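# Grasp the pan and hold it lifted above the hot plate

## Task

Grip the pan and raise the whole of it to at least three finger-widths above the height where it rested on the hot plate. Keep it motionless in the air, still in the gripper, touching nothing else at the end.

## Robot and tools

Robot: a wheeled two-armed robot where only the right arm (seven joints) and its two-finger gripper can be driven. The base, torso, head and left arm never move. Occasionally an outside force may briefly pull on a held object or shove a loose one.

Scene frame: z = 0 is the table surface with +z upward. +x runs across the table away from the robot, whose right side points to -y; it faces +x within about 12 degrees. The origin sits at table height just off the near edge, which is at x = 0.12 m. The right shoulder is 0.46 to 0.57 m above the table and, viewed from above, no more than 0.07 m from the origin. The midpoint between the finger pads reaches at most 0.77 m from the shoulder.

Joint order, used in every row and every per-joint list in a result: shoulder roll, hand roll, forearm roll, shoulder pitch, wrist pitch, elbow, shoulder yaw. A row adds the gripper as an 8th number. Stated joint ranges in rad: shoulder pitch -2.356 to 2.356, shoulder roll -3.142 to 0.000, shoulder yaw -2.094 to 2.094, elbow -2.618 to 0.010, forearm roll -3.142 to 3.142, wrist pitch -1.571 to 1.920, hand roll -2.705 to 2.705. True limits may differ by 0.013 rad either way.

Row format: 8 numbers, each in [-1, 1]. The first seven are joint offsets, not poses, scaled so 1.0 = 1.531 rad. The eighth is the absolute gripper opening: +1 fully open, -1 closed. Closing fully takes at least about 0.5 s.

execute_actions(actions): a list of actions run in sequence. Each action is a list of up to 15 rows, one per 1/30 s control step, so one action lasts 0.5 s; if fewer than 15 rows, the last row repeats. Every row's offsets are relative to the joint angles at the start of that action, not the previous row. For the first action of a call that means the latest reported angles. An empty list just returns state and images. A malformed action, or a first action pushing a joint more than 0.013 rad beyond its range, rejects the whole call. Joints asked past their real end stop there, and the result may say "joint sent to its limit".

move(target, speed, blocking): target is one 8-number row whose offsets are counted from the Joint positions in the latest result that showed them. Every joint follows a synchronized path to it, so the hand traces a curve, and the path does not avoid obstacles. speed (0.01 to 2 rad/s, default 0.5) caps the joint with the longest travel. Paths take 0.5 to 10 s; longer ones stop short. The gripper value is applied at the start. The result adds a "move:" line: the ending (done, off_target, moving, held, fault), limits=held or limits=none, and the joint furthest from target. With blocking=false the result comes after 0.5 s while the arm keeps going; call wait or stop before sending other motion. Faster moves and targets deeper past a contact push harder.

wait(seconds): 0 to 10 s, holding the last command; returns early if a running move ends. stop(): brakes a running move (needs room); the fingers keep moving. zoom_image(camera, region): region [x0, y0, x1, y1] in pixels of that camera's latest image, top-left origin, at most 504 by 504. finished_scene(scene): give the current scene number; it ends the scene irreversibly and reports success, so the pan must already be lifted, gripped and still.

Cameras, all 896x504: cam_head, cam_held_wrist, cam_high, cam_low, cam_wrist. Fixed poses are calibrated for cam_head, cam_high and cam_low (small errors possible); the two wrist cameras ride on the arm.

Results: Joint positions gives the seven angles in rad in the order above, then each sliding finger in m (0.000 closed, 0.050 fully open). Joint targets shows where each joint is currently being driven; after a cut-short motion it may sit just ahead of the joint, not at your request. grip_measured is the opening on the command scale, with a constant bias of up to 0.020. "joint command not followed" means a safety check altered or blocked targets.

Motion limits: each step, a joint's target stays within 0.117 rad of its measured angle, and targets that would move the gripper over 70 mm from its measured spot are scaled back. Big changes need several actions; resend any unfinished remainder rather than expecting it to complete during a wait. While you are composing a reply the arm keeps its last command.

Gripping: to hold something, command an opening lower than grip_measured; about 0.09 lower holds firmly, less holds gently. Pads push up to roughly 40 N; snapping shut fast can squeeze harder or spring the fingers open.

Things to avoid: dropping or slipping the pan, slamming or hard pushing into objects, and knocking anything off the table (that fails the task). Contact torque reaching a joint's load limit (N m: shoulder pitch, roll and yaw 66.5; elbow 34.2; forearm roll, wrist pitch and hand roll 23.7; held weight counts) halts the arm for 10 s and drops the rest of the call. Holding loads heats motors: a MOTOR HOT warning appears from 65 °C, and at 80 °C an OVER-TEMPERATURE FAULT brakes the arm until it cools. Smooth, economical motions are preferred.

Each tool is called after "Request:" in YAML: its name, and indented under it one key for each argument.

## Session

Request:
execute_actions:
  actions: []

Scene clock: 0.00 s.
grip_measured=+0.98
Joint names: [shoulder roll, hand roll, forearm roll, shoulder pitch, wrist pitch, elbow, shoulder yaw]
Joint positions: [-1.224 -0.356  1.447 -0.969 -0.647 -2.019  0.675  0.05   0.05 ]
Joint targets: [-1.224 -0.356 1.447 -0.969 -0.647 -2.019 0.675 0.050 0.050]

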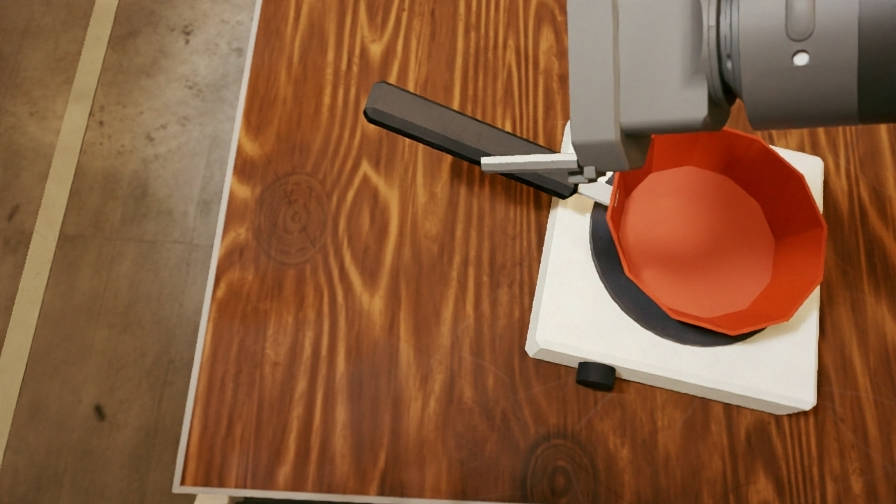

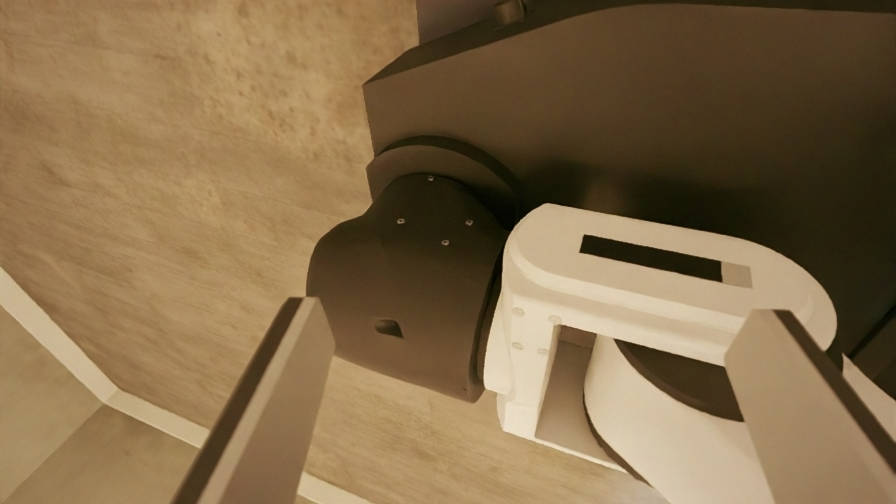

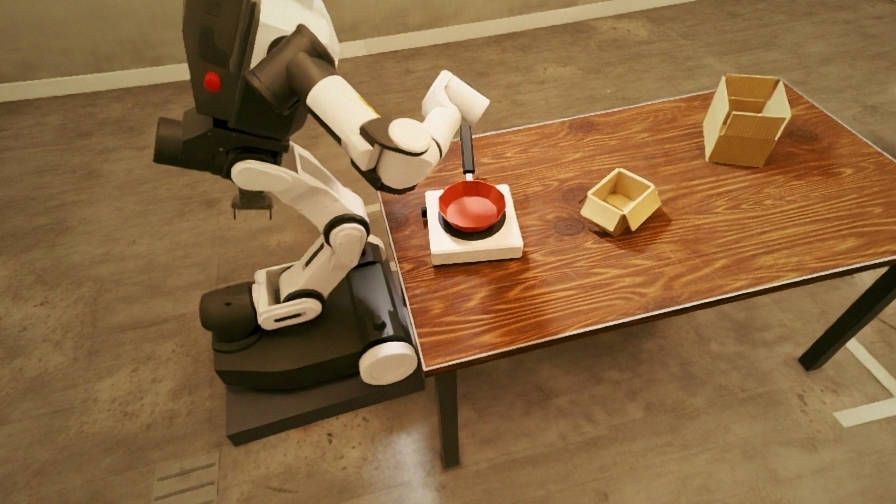

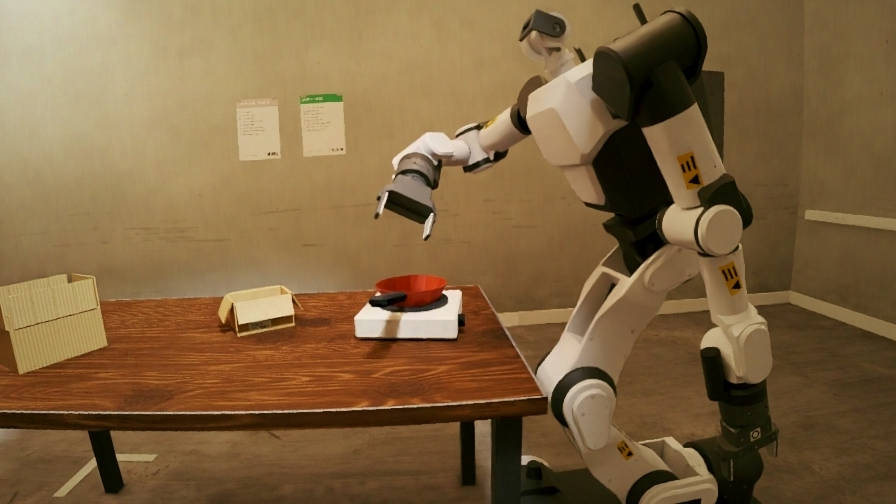

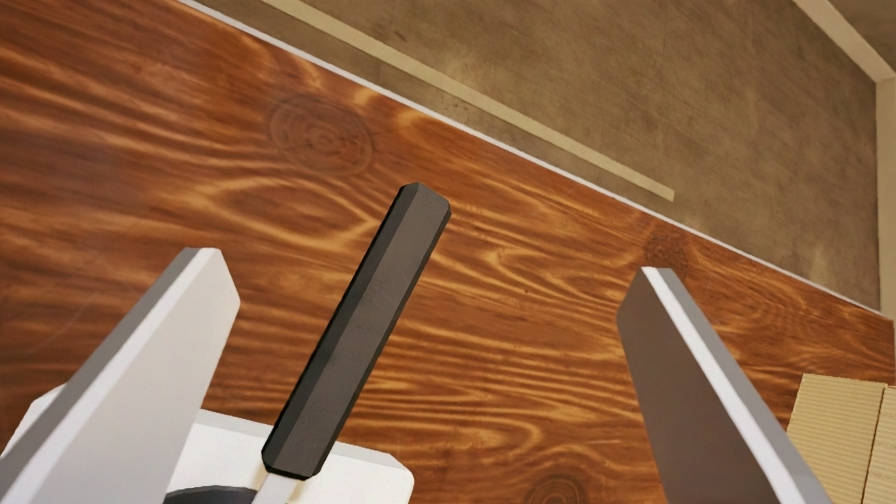

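Request:
zoom_image:
  camera: "cam_head"
  region: [560, 100, 860, 370]

Request:
zoom_image:
  camera: "cam_low"
  region: [340, 250, 480, 350]

Request:
zoom_image:
  camera: "cam_high"
  region: [400, 110, 560, 280]

Region (560, 100, 860, 370) of cam_head's 896x504 image, scaled by 1.680, with more detail than that image has; it fills the top 454 rows of this view, and the rest is white.

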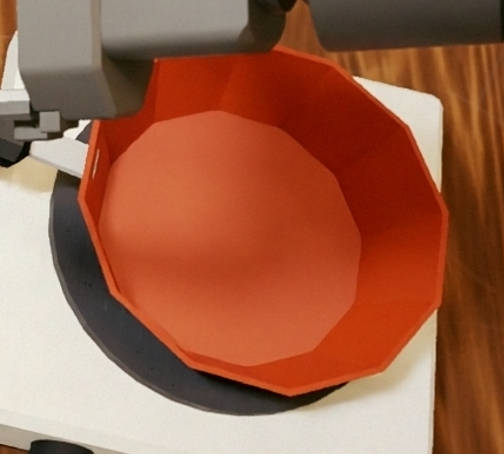

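Region (340, 250, 480, 350) of cam_low's 896x504 image, scaled by 3.600, with more detail than that image has; it fills the top 360 rows of this view, and the rest is white.

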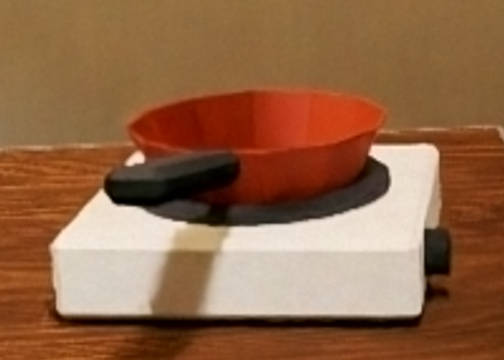

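Region (400, 110, 560, 280) of cam_high's 896x504 image, scaled by 2.965, with more detail than that image has; it fills the left 474 columns of this view, and the rest is white.

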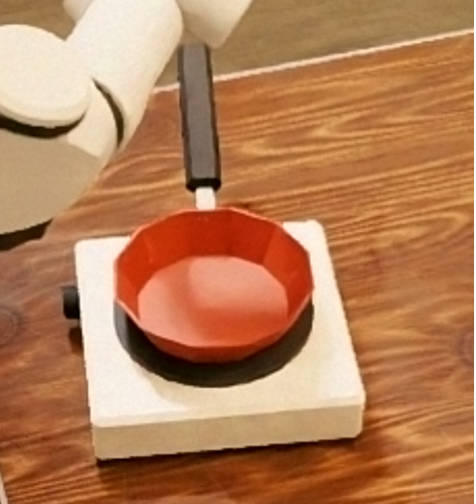

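Request:
move:
  target: [0.1143, 0.5284, 0.3233, 0.6969, -0.2782, -0.0758, -0.5879, -0.2]
  speed: 0.7

Request:
zoom_image:
  camera: "cam_head"
  region: [736, 200, 896, 360]

Request:
zoom_image:
  camera: "cam_low"
  region: [370, 200, 490, 320]

Scene clock: 53.23 s.
grip_measured=-0.20
Joint names: [shoulder roll, hand roll, forearm roll, shoulder pitch, wrist pitch, elbow, shoulder yaw]
Joint positions: [-1.049  0.452  1.942  0.097 -1.073 -2.135 -0.225  0.02   0.02 ]
Joint targets: [-1.049 0.453 1.942 0.098 -1.073 -2.135 -0.225 0.020 0.020]
move: done; limits=none; farthest joint: the shoulder pitch, 0.000 radians from its target (1.067 radians at the start)

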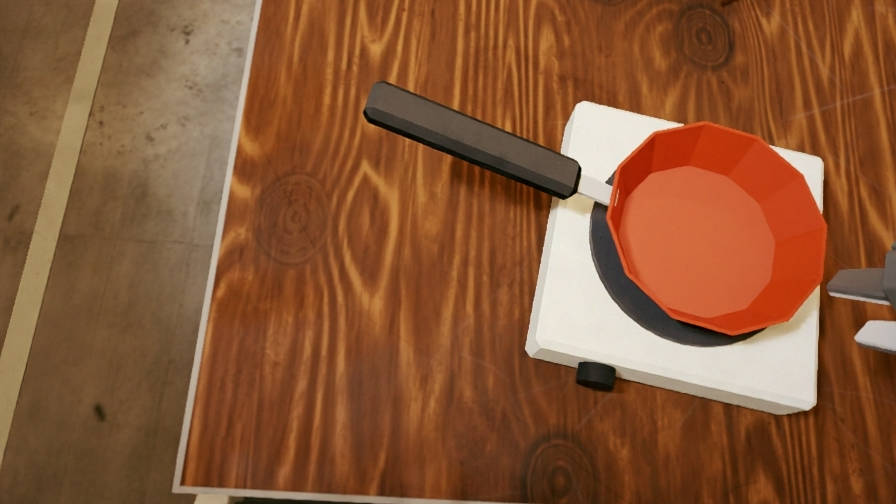

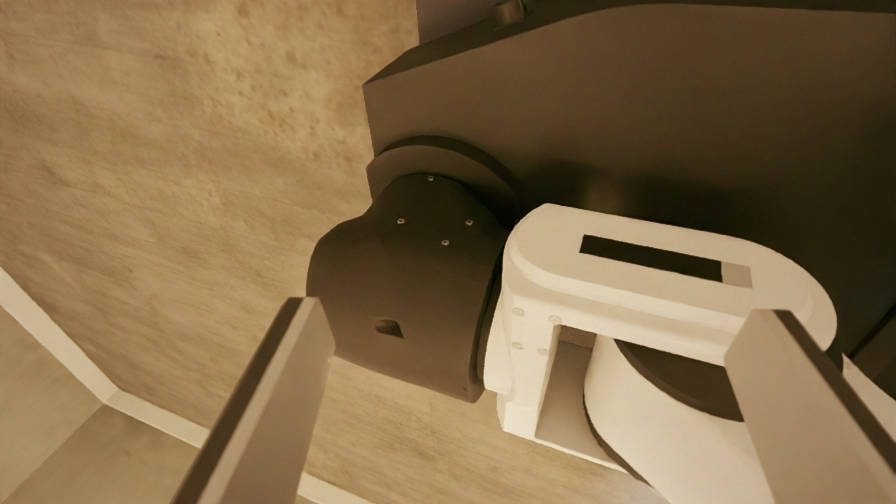

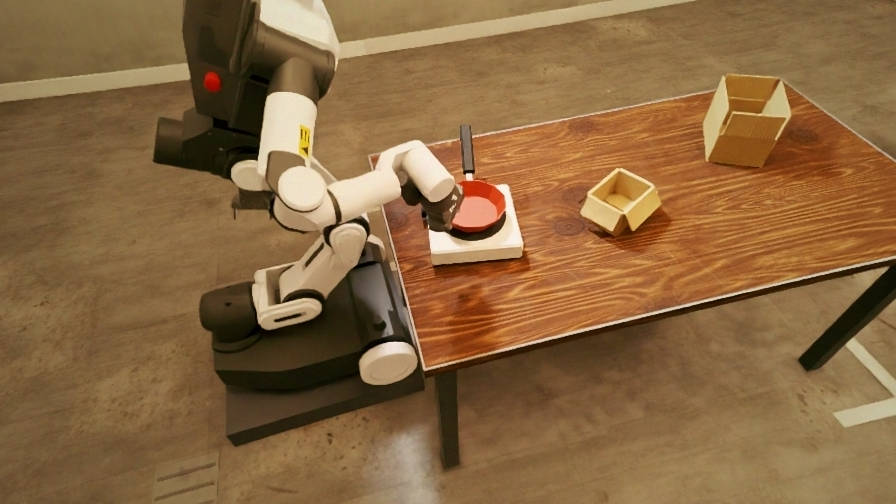

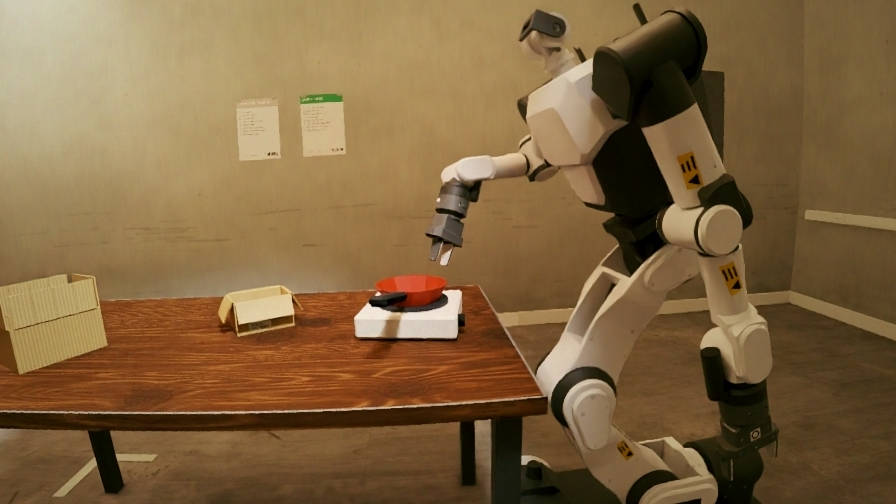

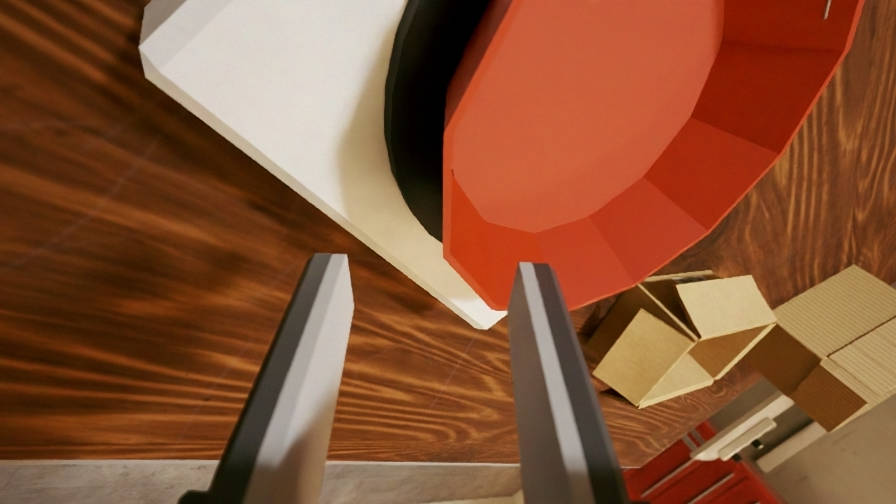

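Region (736, 200, 896, 360) of cam_head's 896x504 image, scaled by 3.150, with more detail than that image has.

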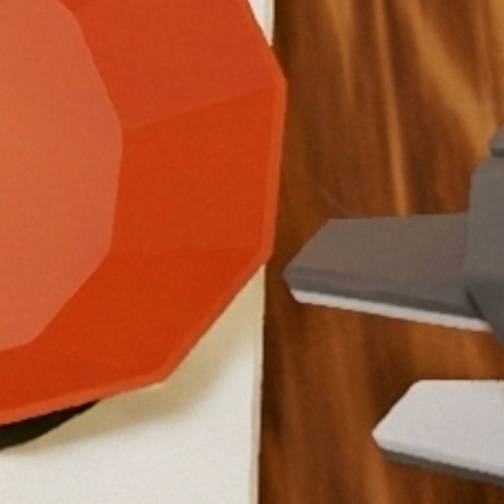

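Region (370, 200, 490, 320) of cam_low's 896x504 image, scaled by 4.200, with more detail than that image has.

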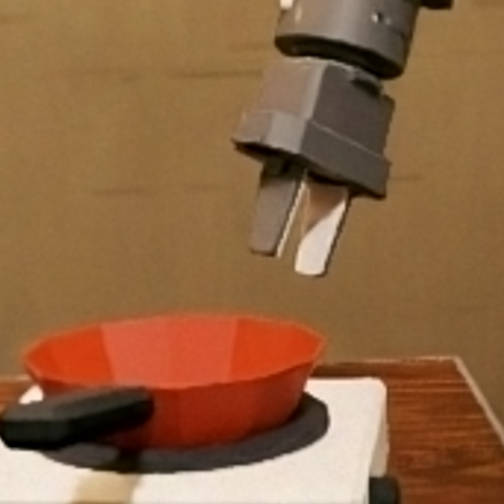

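Request:
move:
  target: [0.0899, 0.0252, 0.1025, -0.1268, 0.015, 0.1184, 0.1299, -0.6]
  speed: 0.22

Request:
zoom_image:
  camera: "cam_wrist"
  region: [300, 180, 580, 504]

Request:
zoom_image:
  camera: "cam_low"
  region: [370, 200, 490, 320]

Request:
zoom_image:
  camera: "cam_head"
  region: [716, 200, 896, 380]

Scene clock: 71.87 s.
grip_measured=-0.60
Joint names: [shoulder roll, hand roll, forearm roll, shoulder pitch, wrist pitch, elbow, shoulder yaw]
Joint positions: [-0.912  0.491  2.099 -0.096 -1.05  -1.954 -0.026  0.01   0.01 ]
Joint targets: [-0.912 0.491 2.099 -0.097 -1.050 -1.954 -0.026 0.010 0.010]
move: done; limits=none; farthest joint: the shoulder pitch, 0.001 radians from its target (0.194 radians at the start)

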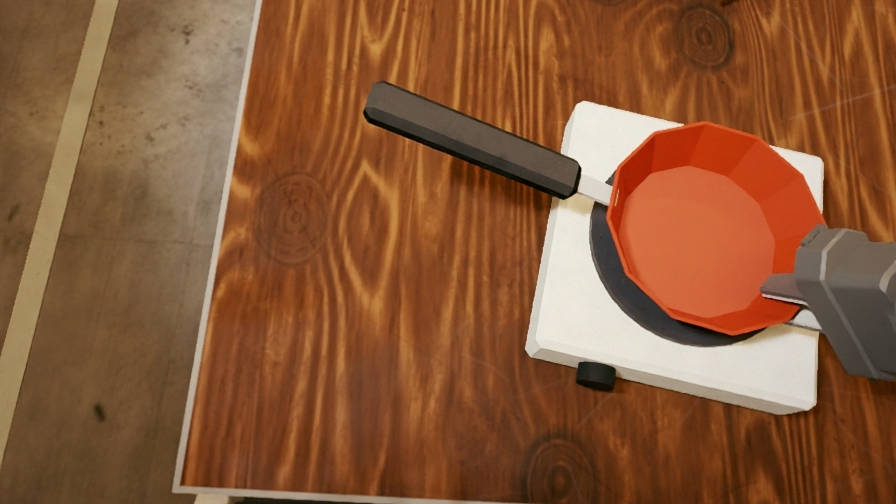

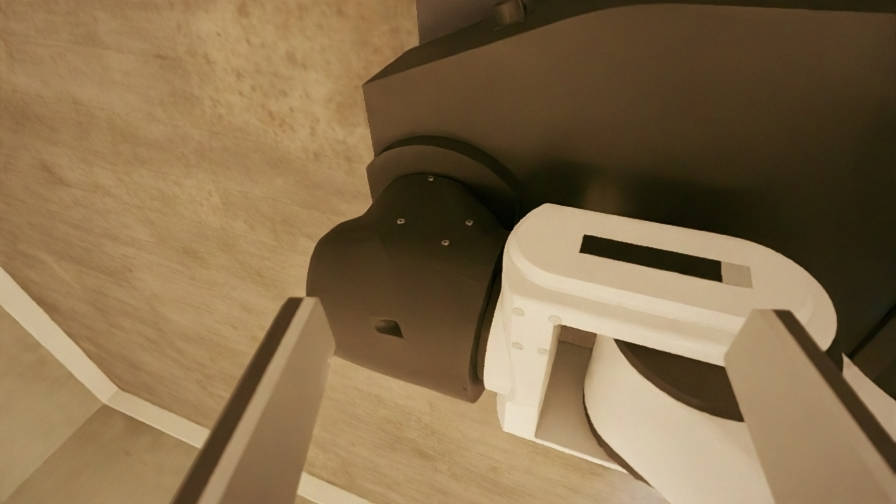

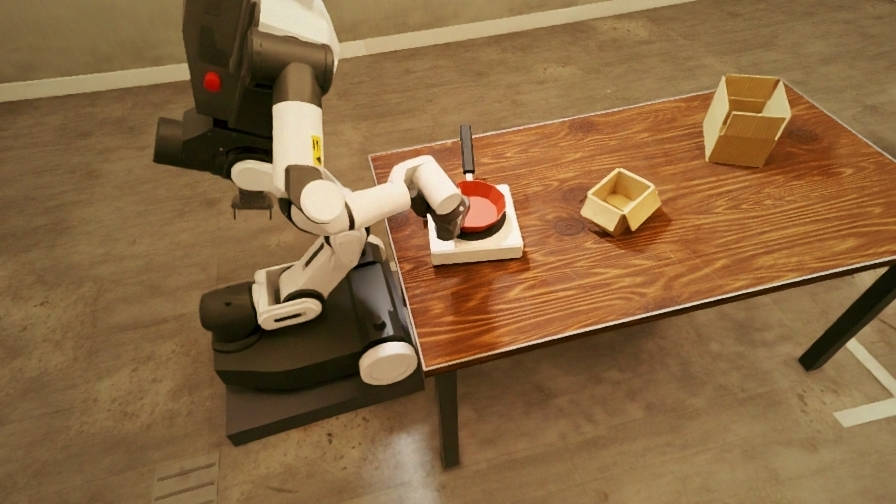

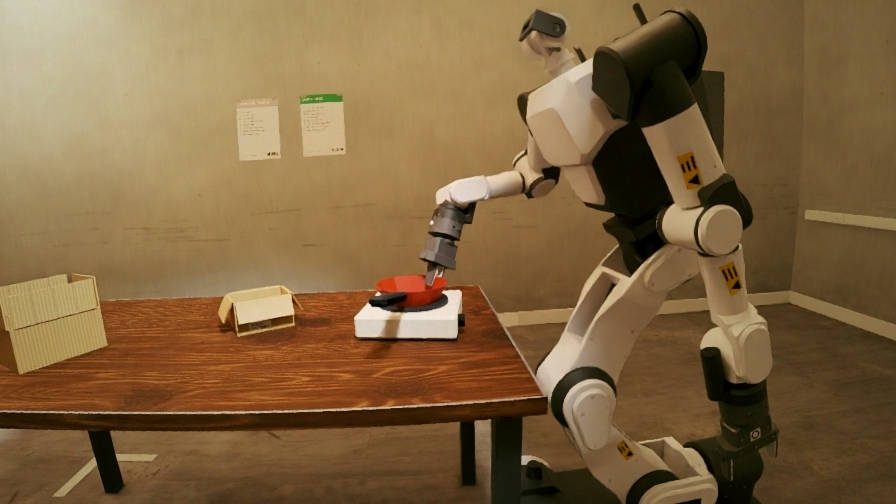

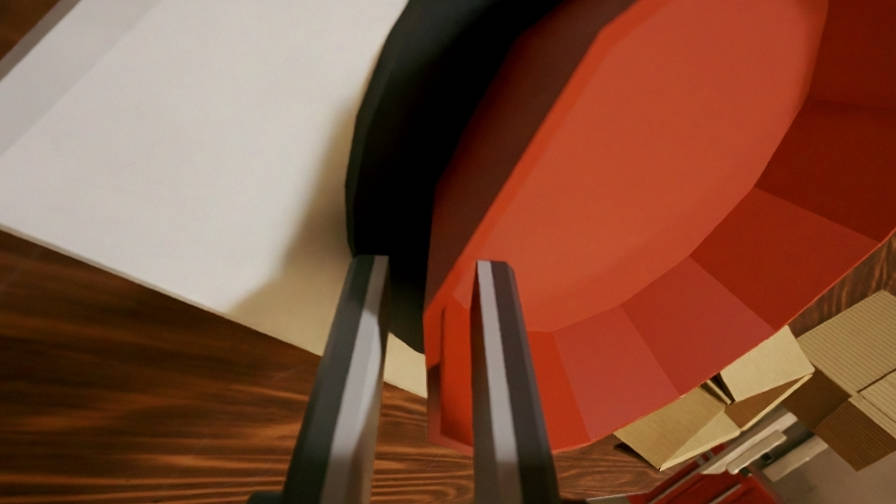

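Region (300, 180, 580, 504) of cam_wrist's 896x504 image, scaled by 1.556, with more detail than that image has; it fills the left 436 columns of this view, and the rest is white.

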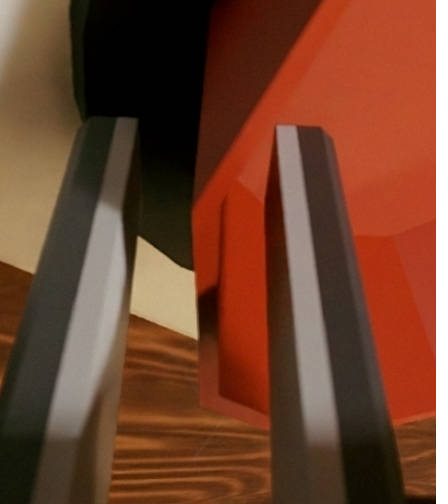

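Region (370, 200, 490, 320) of cam_low's 896x504 image, scaled by 4.200, with more detail than that image has.

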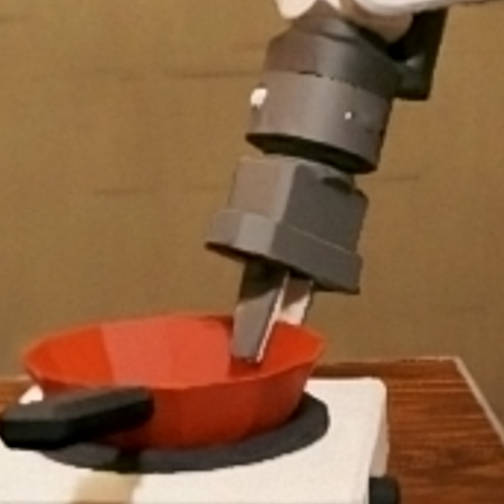

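Region (716, 200, 896, 380) of cam_head's 896x504 image, scaled by 2.800, with more detail than that image has.

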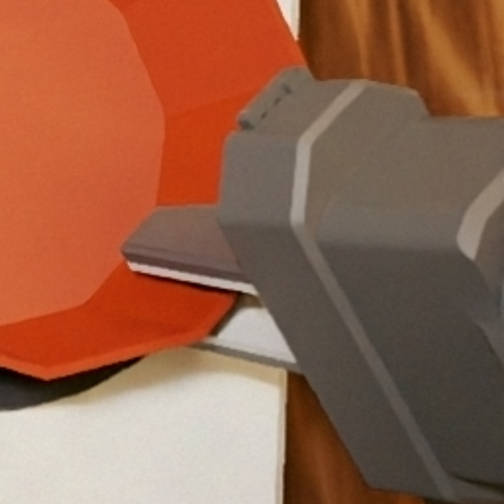

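Request:
execute_actions:
  actions:
    - [[0,0.0015,0,-0.0006,0.0004,0,0,-0.63],[0,0.004,0,-0.0006,0.001,0,0,-0.67],[0,0.007,0,-0.0006,0.0017,0,0,-0.71],[0.0003,0.0105,0.0003,-0.001,0.0026,0.0004,0.0004,-0.75],[0.0008,0.014,0.0009,-0.0017,0.0035,0.0011,0.0012,-0.78],[0.0014,0.017,0.0016,-0.0026,0.0043,0.0019,0.0021,-0.81],[0.0021,0.0197,0.0024,-0.0036,0.005,0.0028,0.0031,-0.83],[0.0028,0.0215,0.0032,-0.0046,0.0055,0.0037,0.0041,-0.85],[0.0035,0.0225,0.004,-0.0056,0.0058,0.0046,0.0051,-0.86],[0.0042,0.0228,0.0048,-0.0065,0.0059,0.0055,0.006,-0.87],[0.0048,0.023,0.0054,-0.0073,0.006,0.0063,0.0069,-0.88],[0.0052,0.0231,0.0059,-0.0079,0.0061,0.0068,0.0075,-0.89],[0.0054,0.0231,0.0061,-0.0082,0.0061,0.0071,0.0078,-0.9],[0.0054,0.0231,0.0061,-0.0082,0.0061,0.0071,0.0078,-0.91],[0.0054,0.0231,0.0061,-0.0082,0.0061,0.0071,0.0078,-0.92]]
    - [[0,0,0,0,0,0,0,-0.93],[0,0,0,0,0,0,0,-0.94],[0,0,0,0,0,0,0,-0.95],[0,0,0,0,0,0,0,-0.96],[0,0,0,0,0,0,0,-0.97],[0,0,0,0,0,0,0,-0.98],[0,0,0,0,0,0,0,-0.99],[0,0,0,0,0,0,0,-1.0]]

Scene clock: 98.33 s.
grip_measured=-0.97
Joint names: [shoulder roll, hand roll, forearm roll, shoulder pitch, wrist pitch, elbow, shoulder yaw]
Joint positions: [-0.904  0.526  2.108 -0.108 -1.041 -1.943 -0.015  0.001  0.001]
Joint targets: [-0.904 0.526 2.108 -0.108 -1.041 -1.943 -0.015 -0.000 -0.000]

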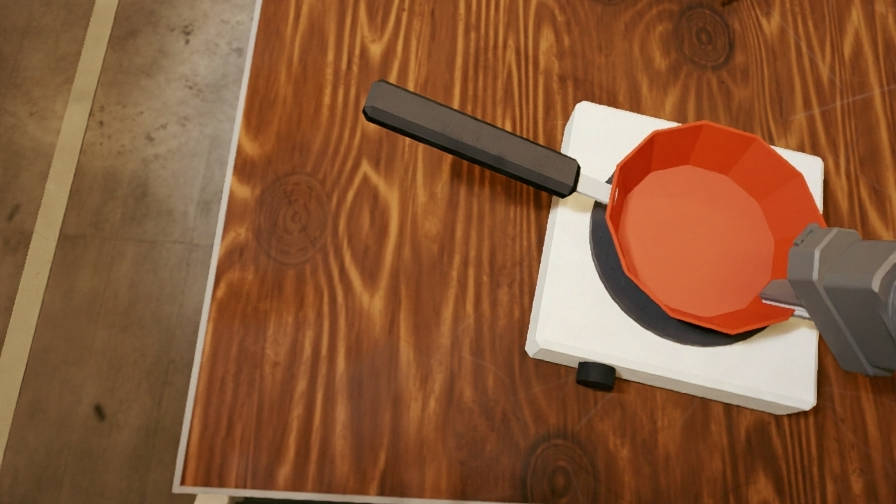

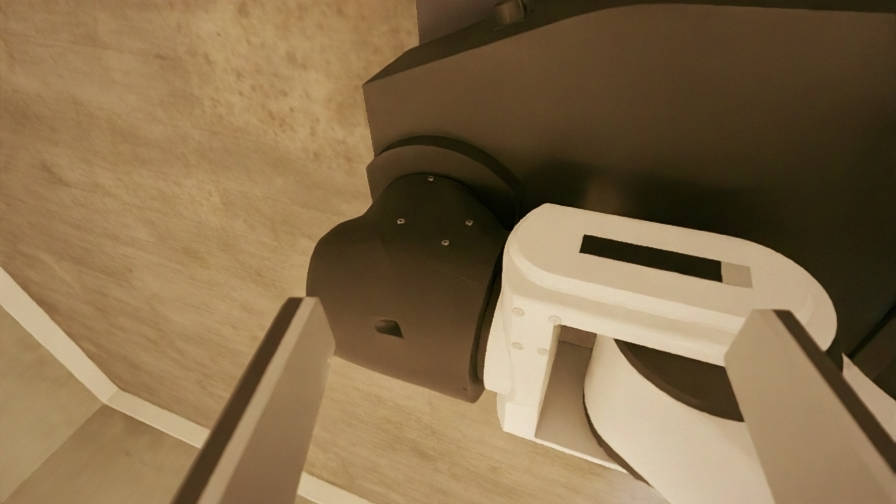

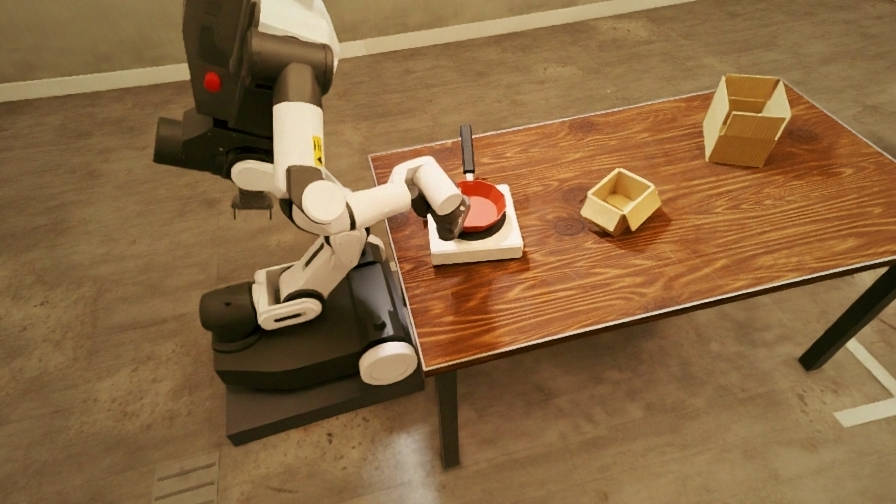

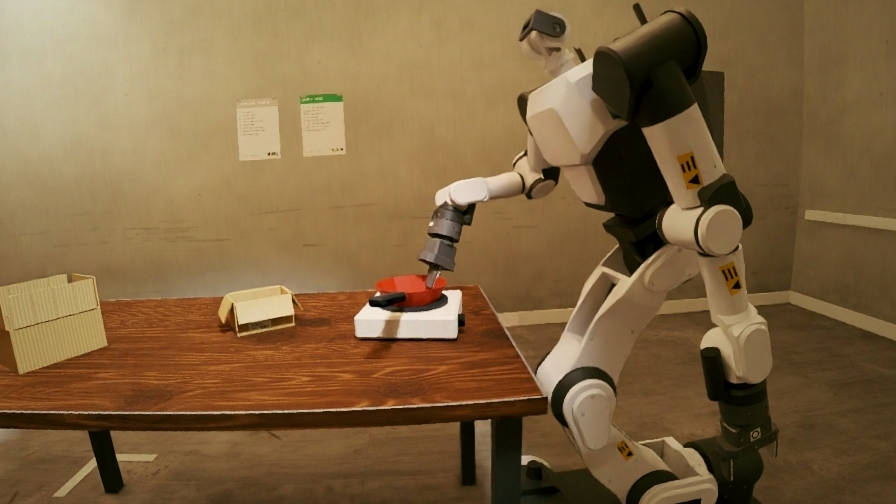

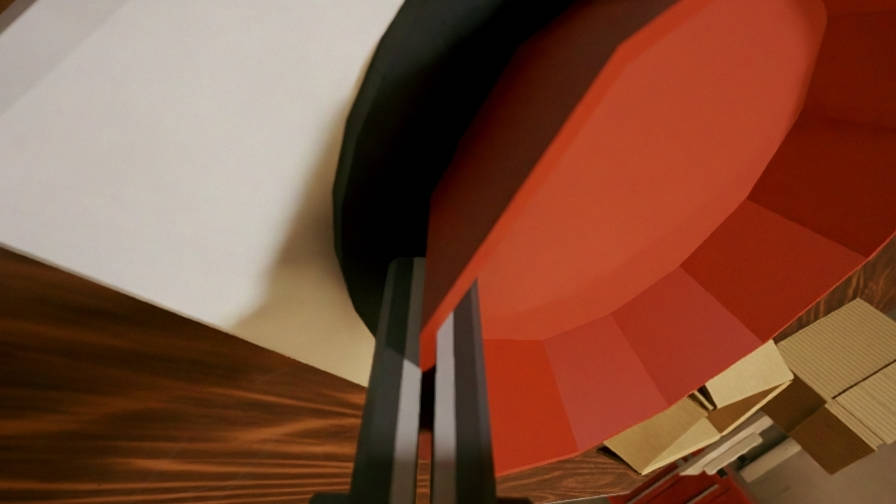

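Request:
move:
  target: [-0.0947, -0.1176, -0.113, 0.0333, -0.147, -0.1764, -0.1705, -1.0]
  speed: 0.2

Request:
zoom_image:
  camera: "cam_low"
  region: [330, 130, 510, 350]

Scene clock: 107.23 s.
grip_measured=-0.96
Joint names: [shoulder roll, hand roll, forearm roll, shoulder pitch, wrist pitch, elbow, shoulder yaw]
Joint positions: [-1.049  0.346  1.935 -0.057 -1.267 -2.212 -0.275  0.001  0.001]
Joint targets: [-1.049 0.346 1.935 -0.057 -1.266 -2.213 -0.276 -0.000 -0.000]
move: done; limits=none; farthest joint: the shoulder yaw, 0.001 radians from its target (0.261 radians at the start)

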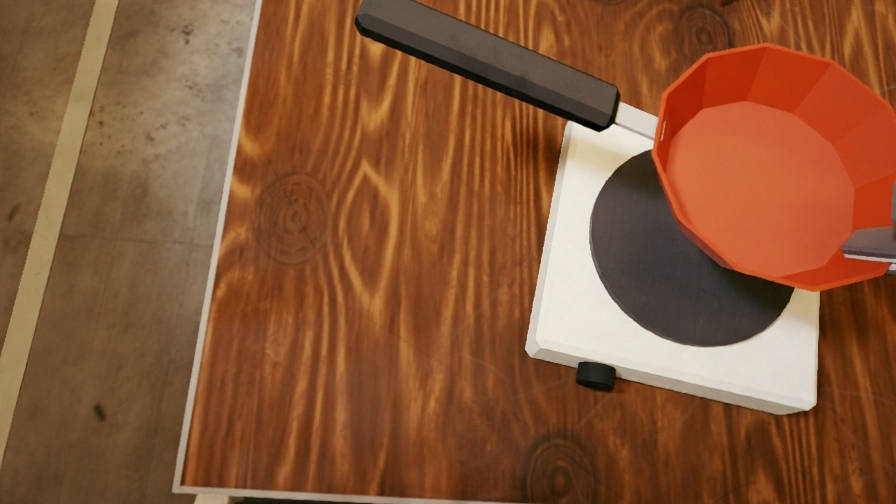

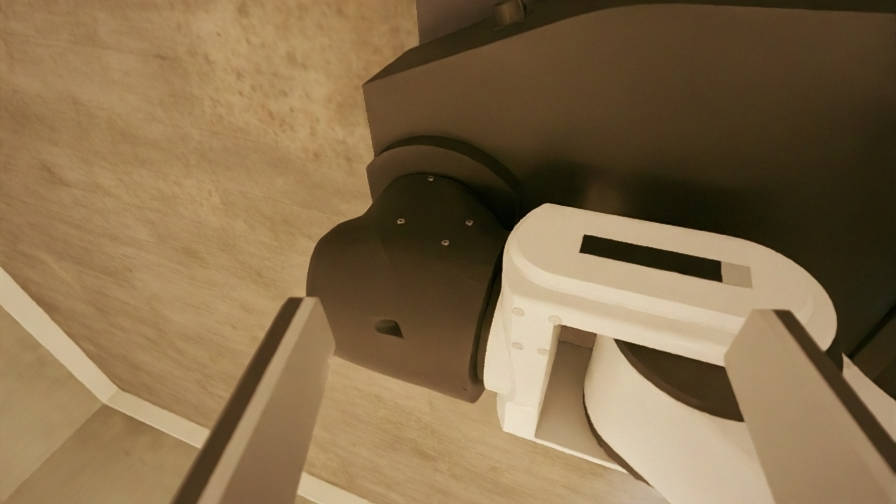

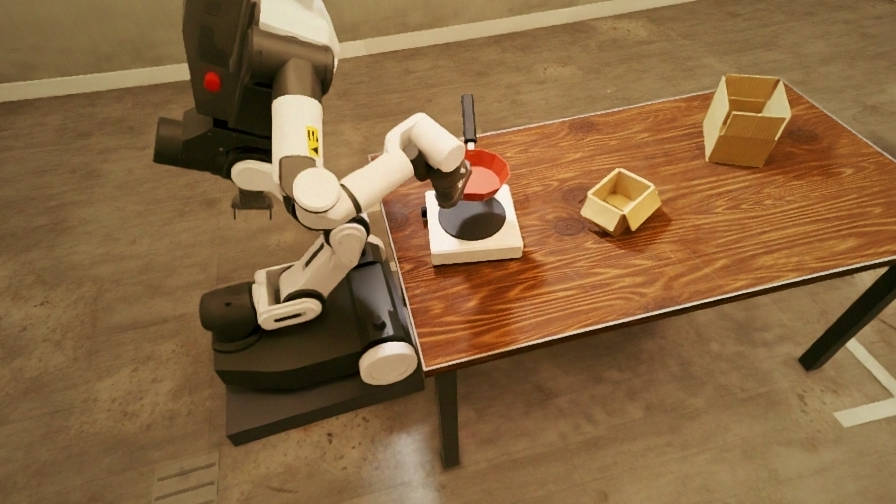

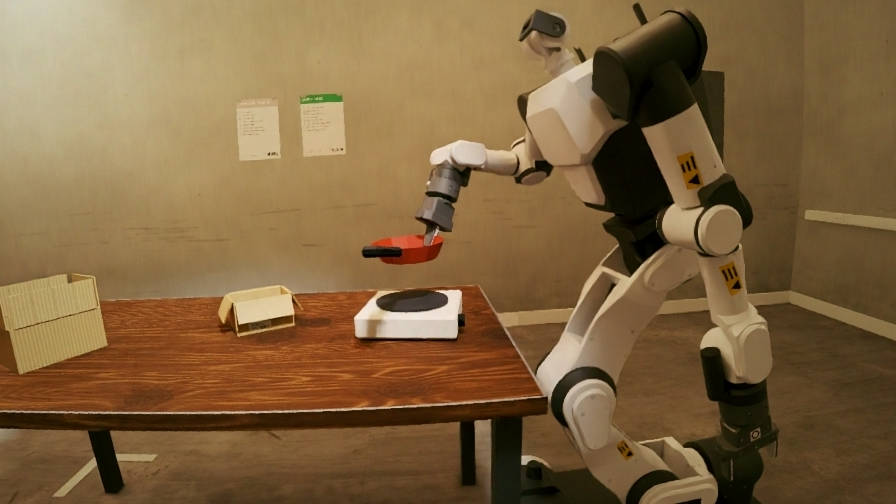

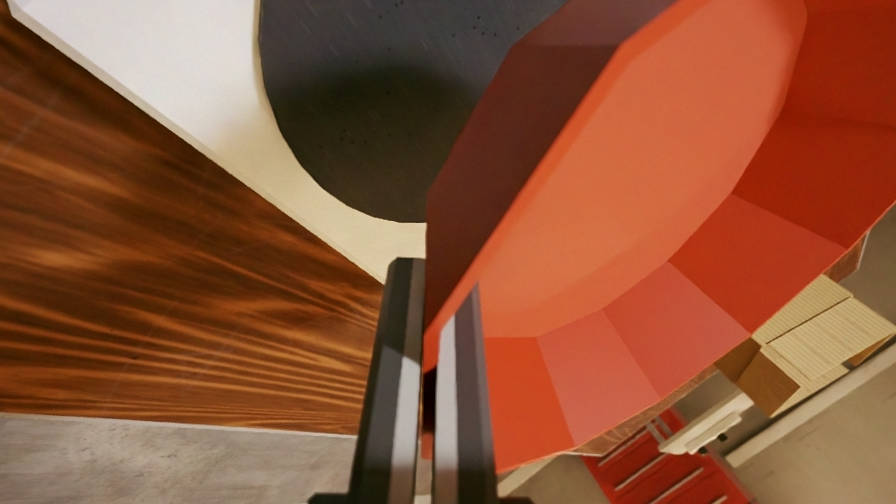

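Region (330, 130, 510, 350) of cam_low's 896x504 image, scaled by 2.291, with more detail than that image has; it fills the left 412 columns of this view, and the rest is white.

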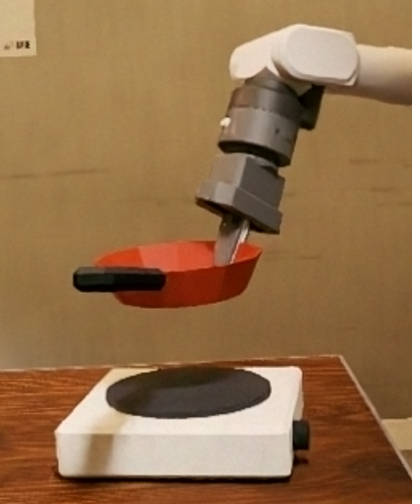

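Request:
wait:
  seconds: 1

Scene clock: 108.77 s.
grip_measured=-0.96
Joint names: [shoulder roll, hand roll, forearm roll, shoulder pitch, wrist pitch, elbow, shoulder yaw]
Joint positions: [-1.049  0.346  1.935 -0.057 -1.267 -2.212 -0.275  0.001  0.001]
Joint targets: [-1.049 0.346 1.935 -0.057 -1.266 -2.213 -0.276 -0.000 -0.000]
wait: 1.00 s; at rest from the start

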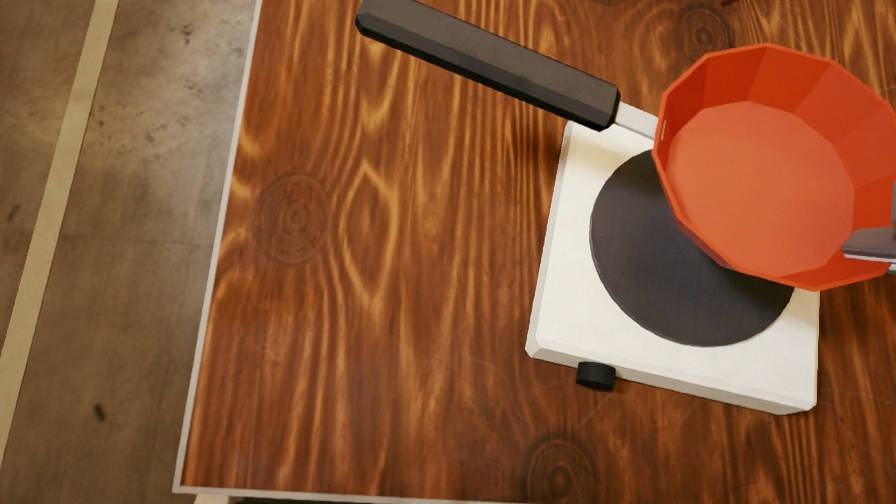

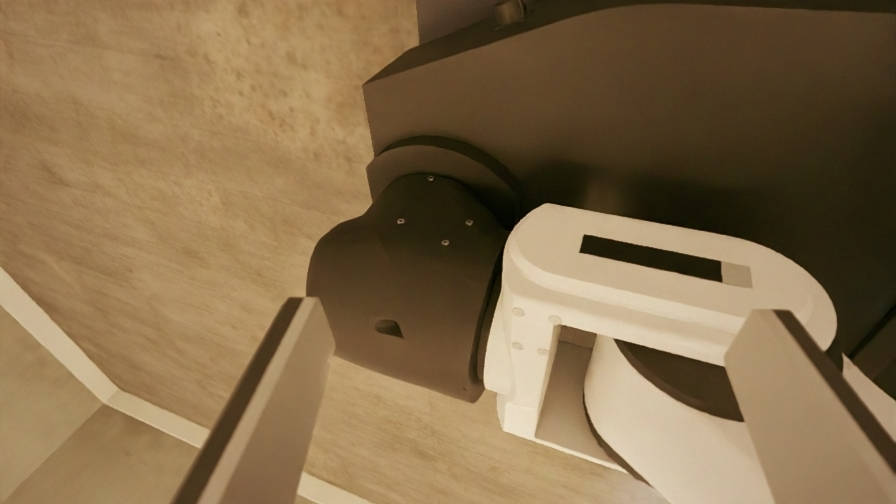

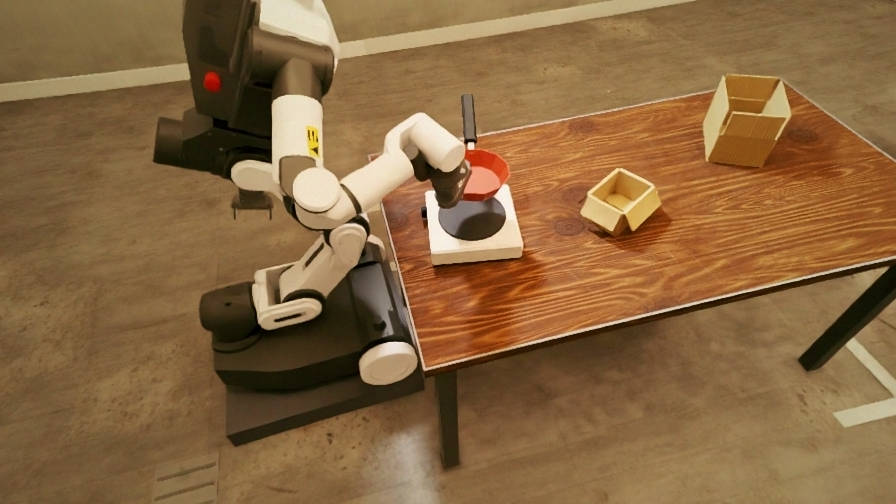

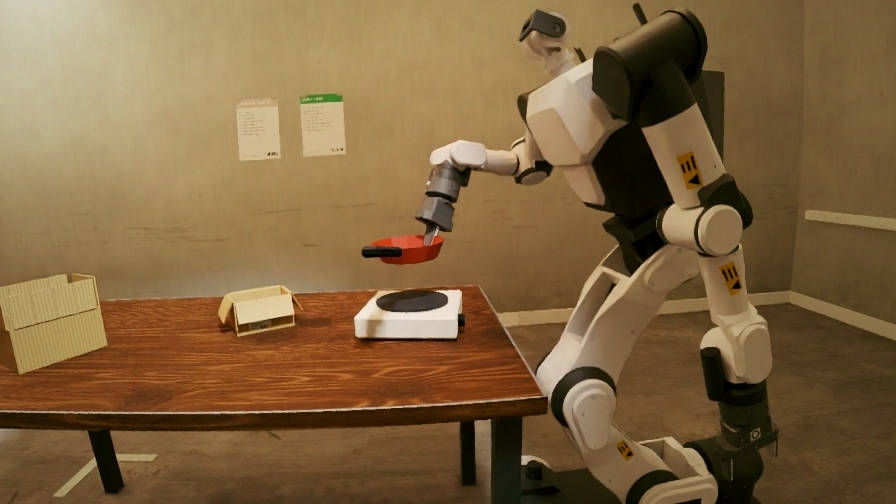

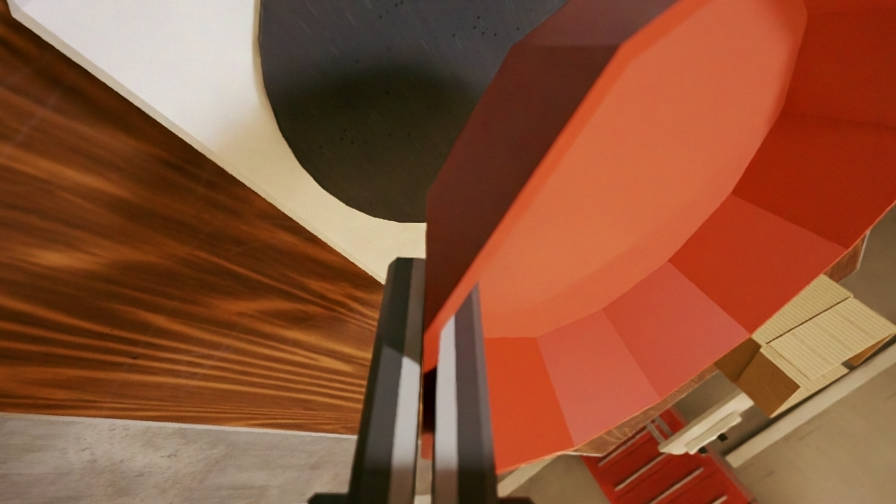

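Request:
finished_scene:
  scene: 2

The scene is finished: the task was done.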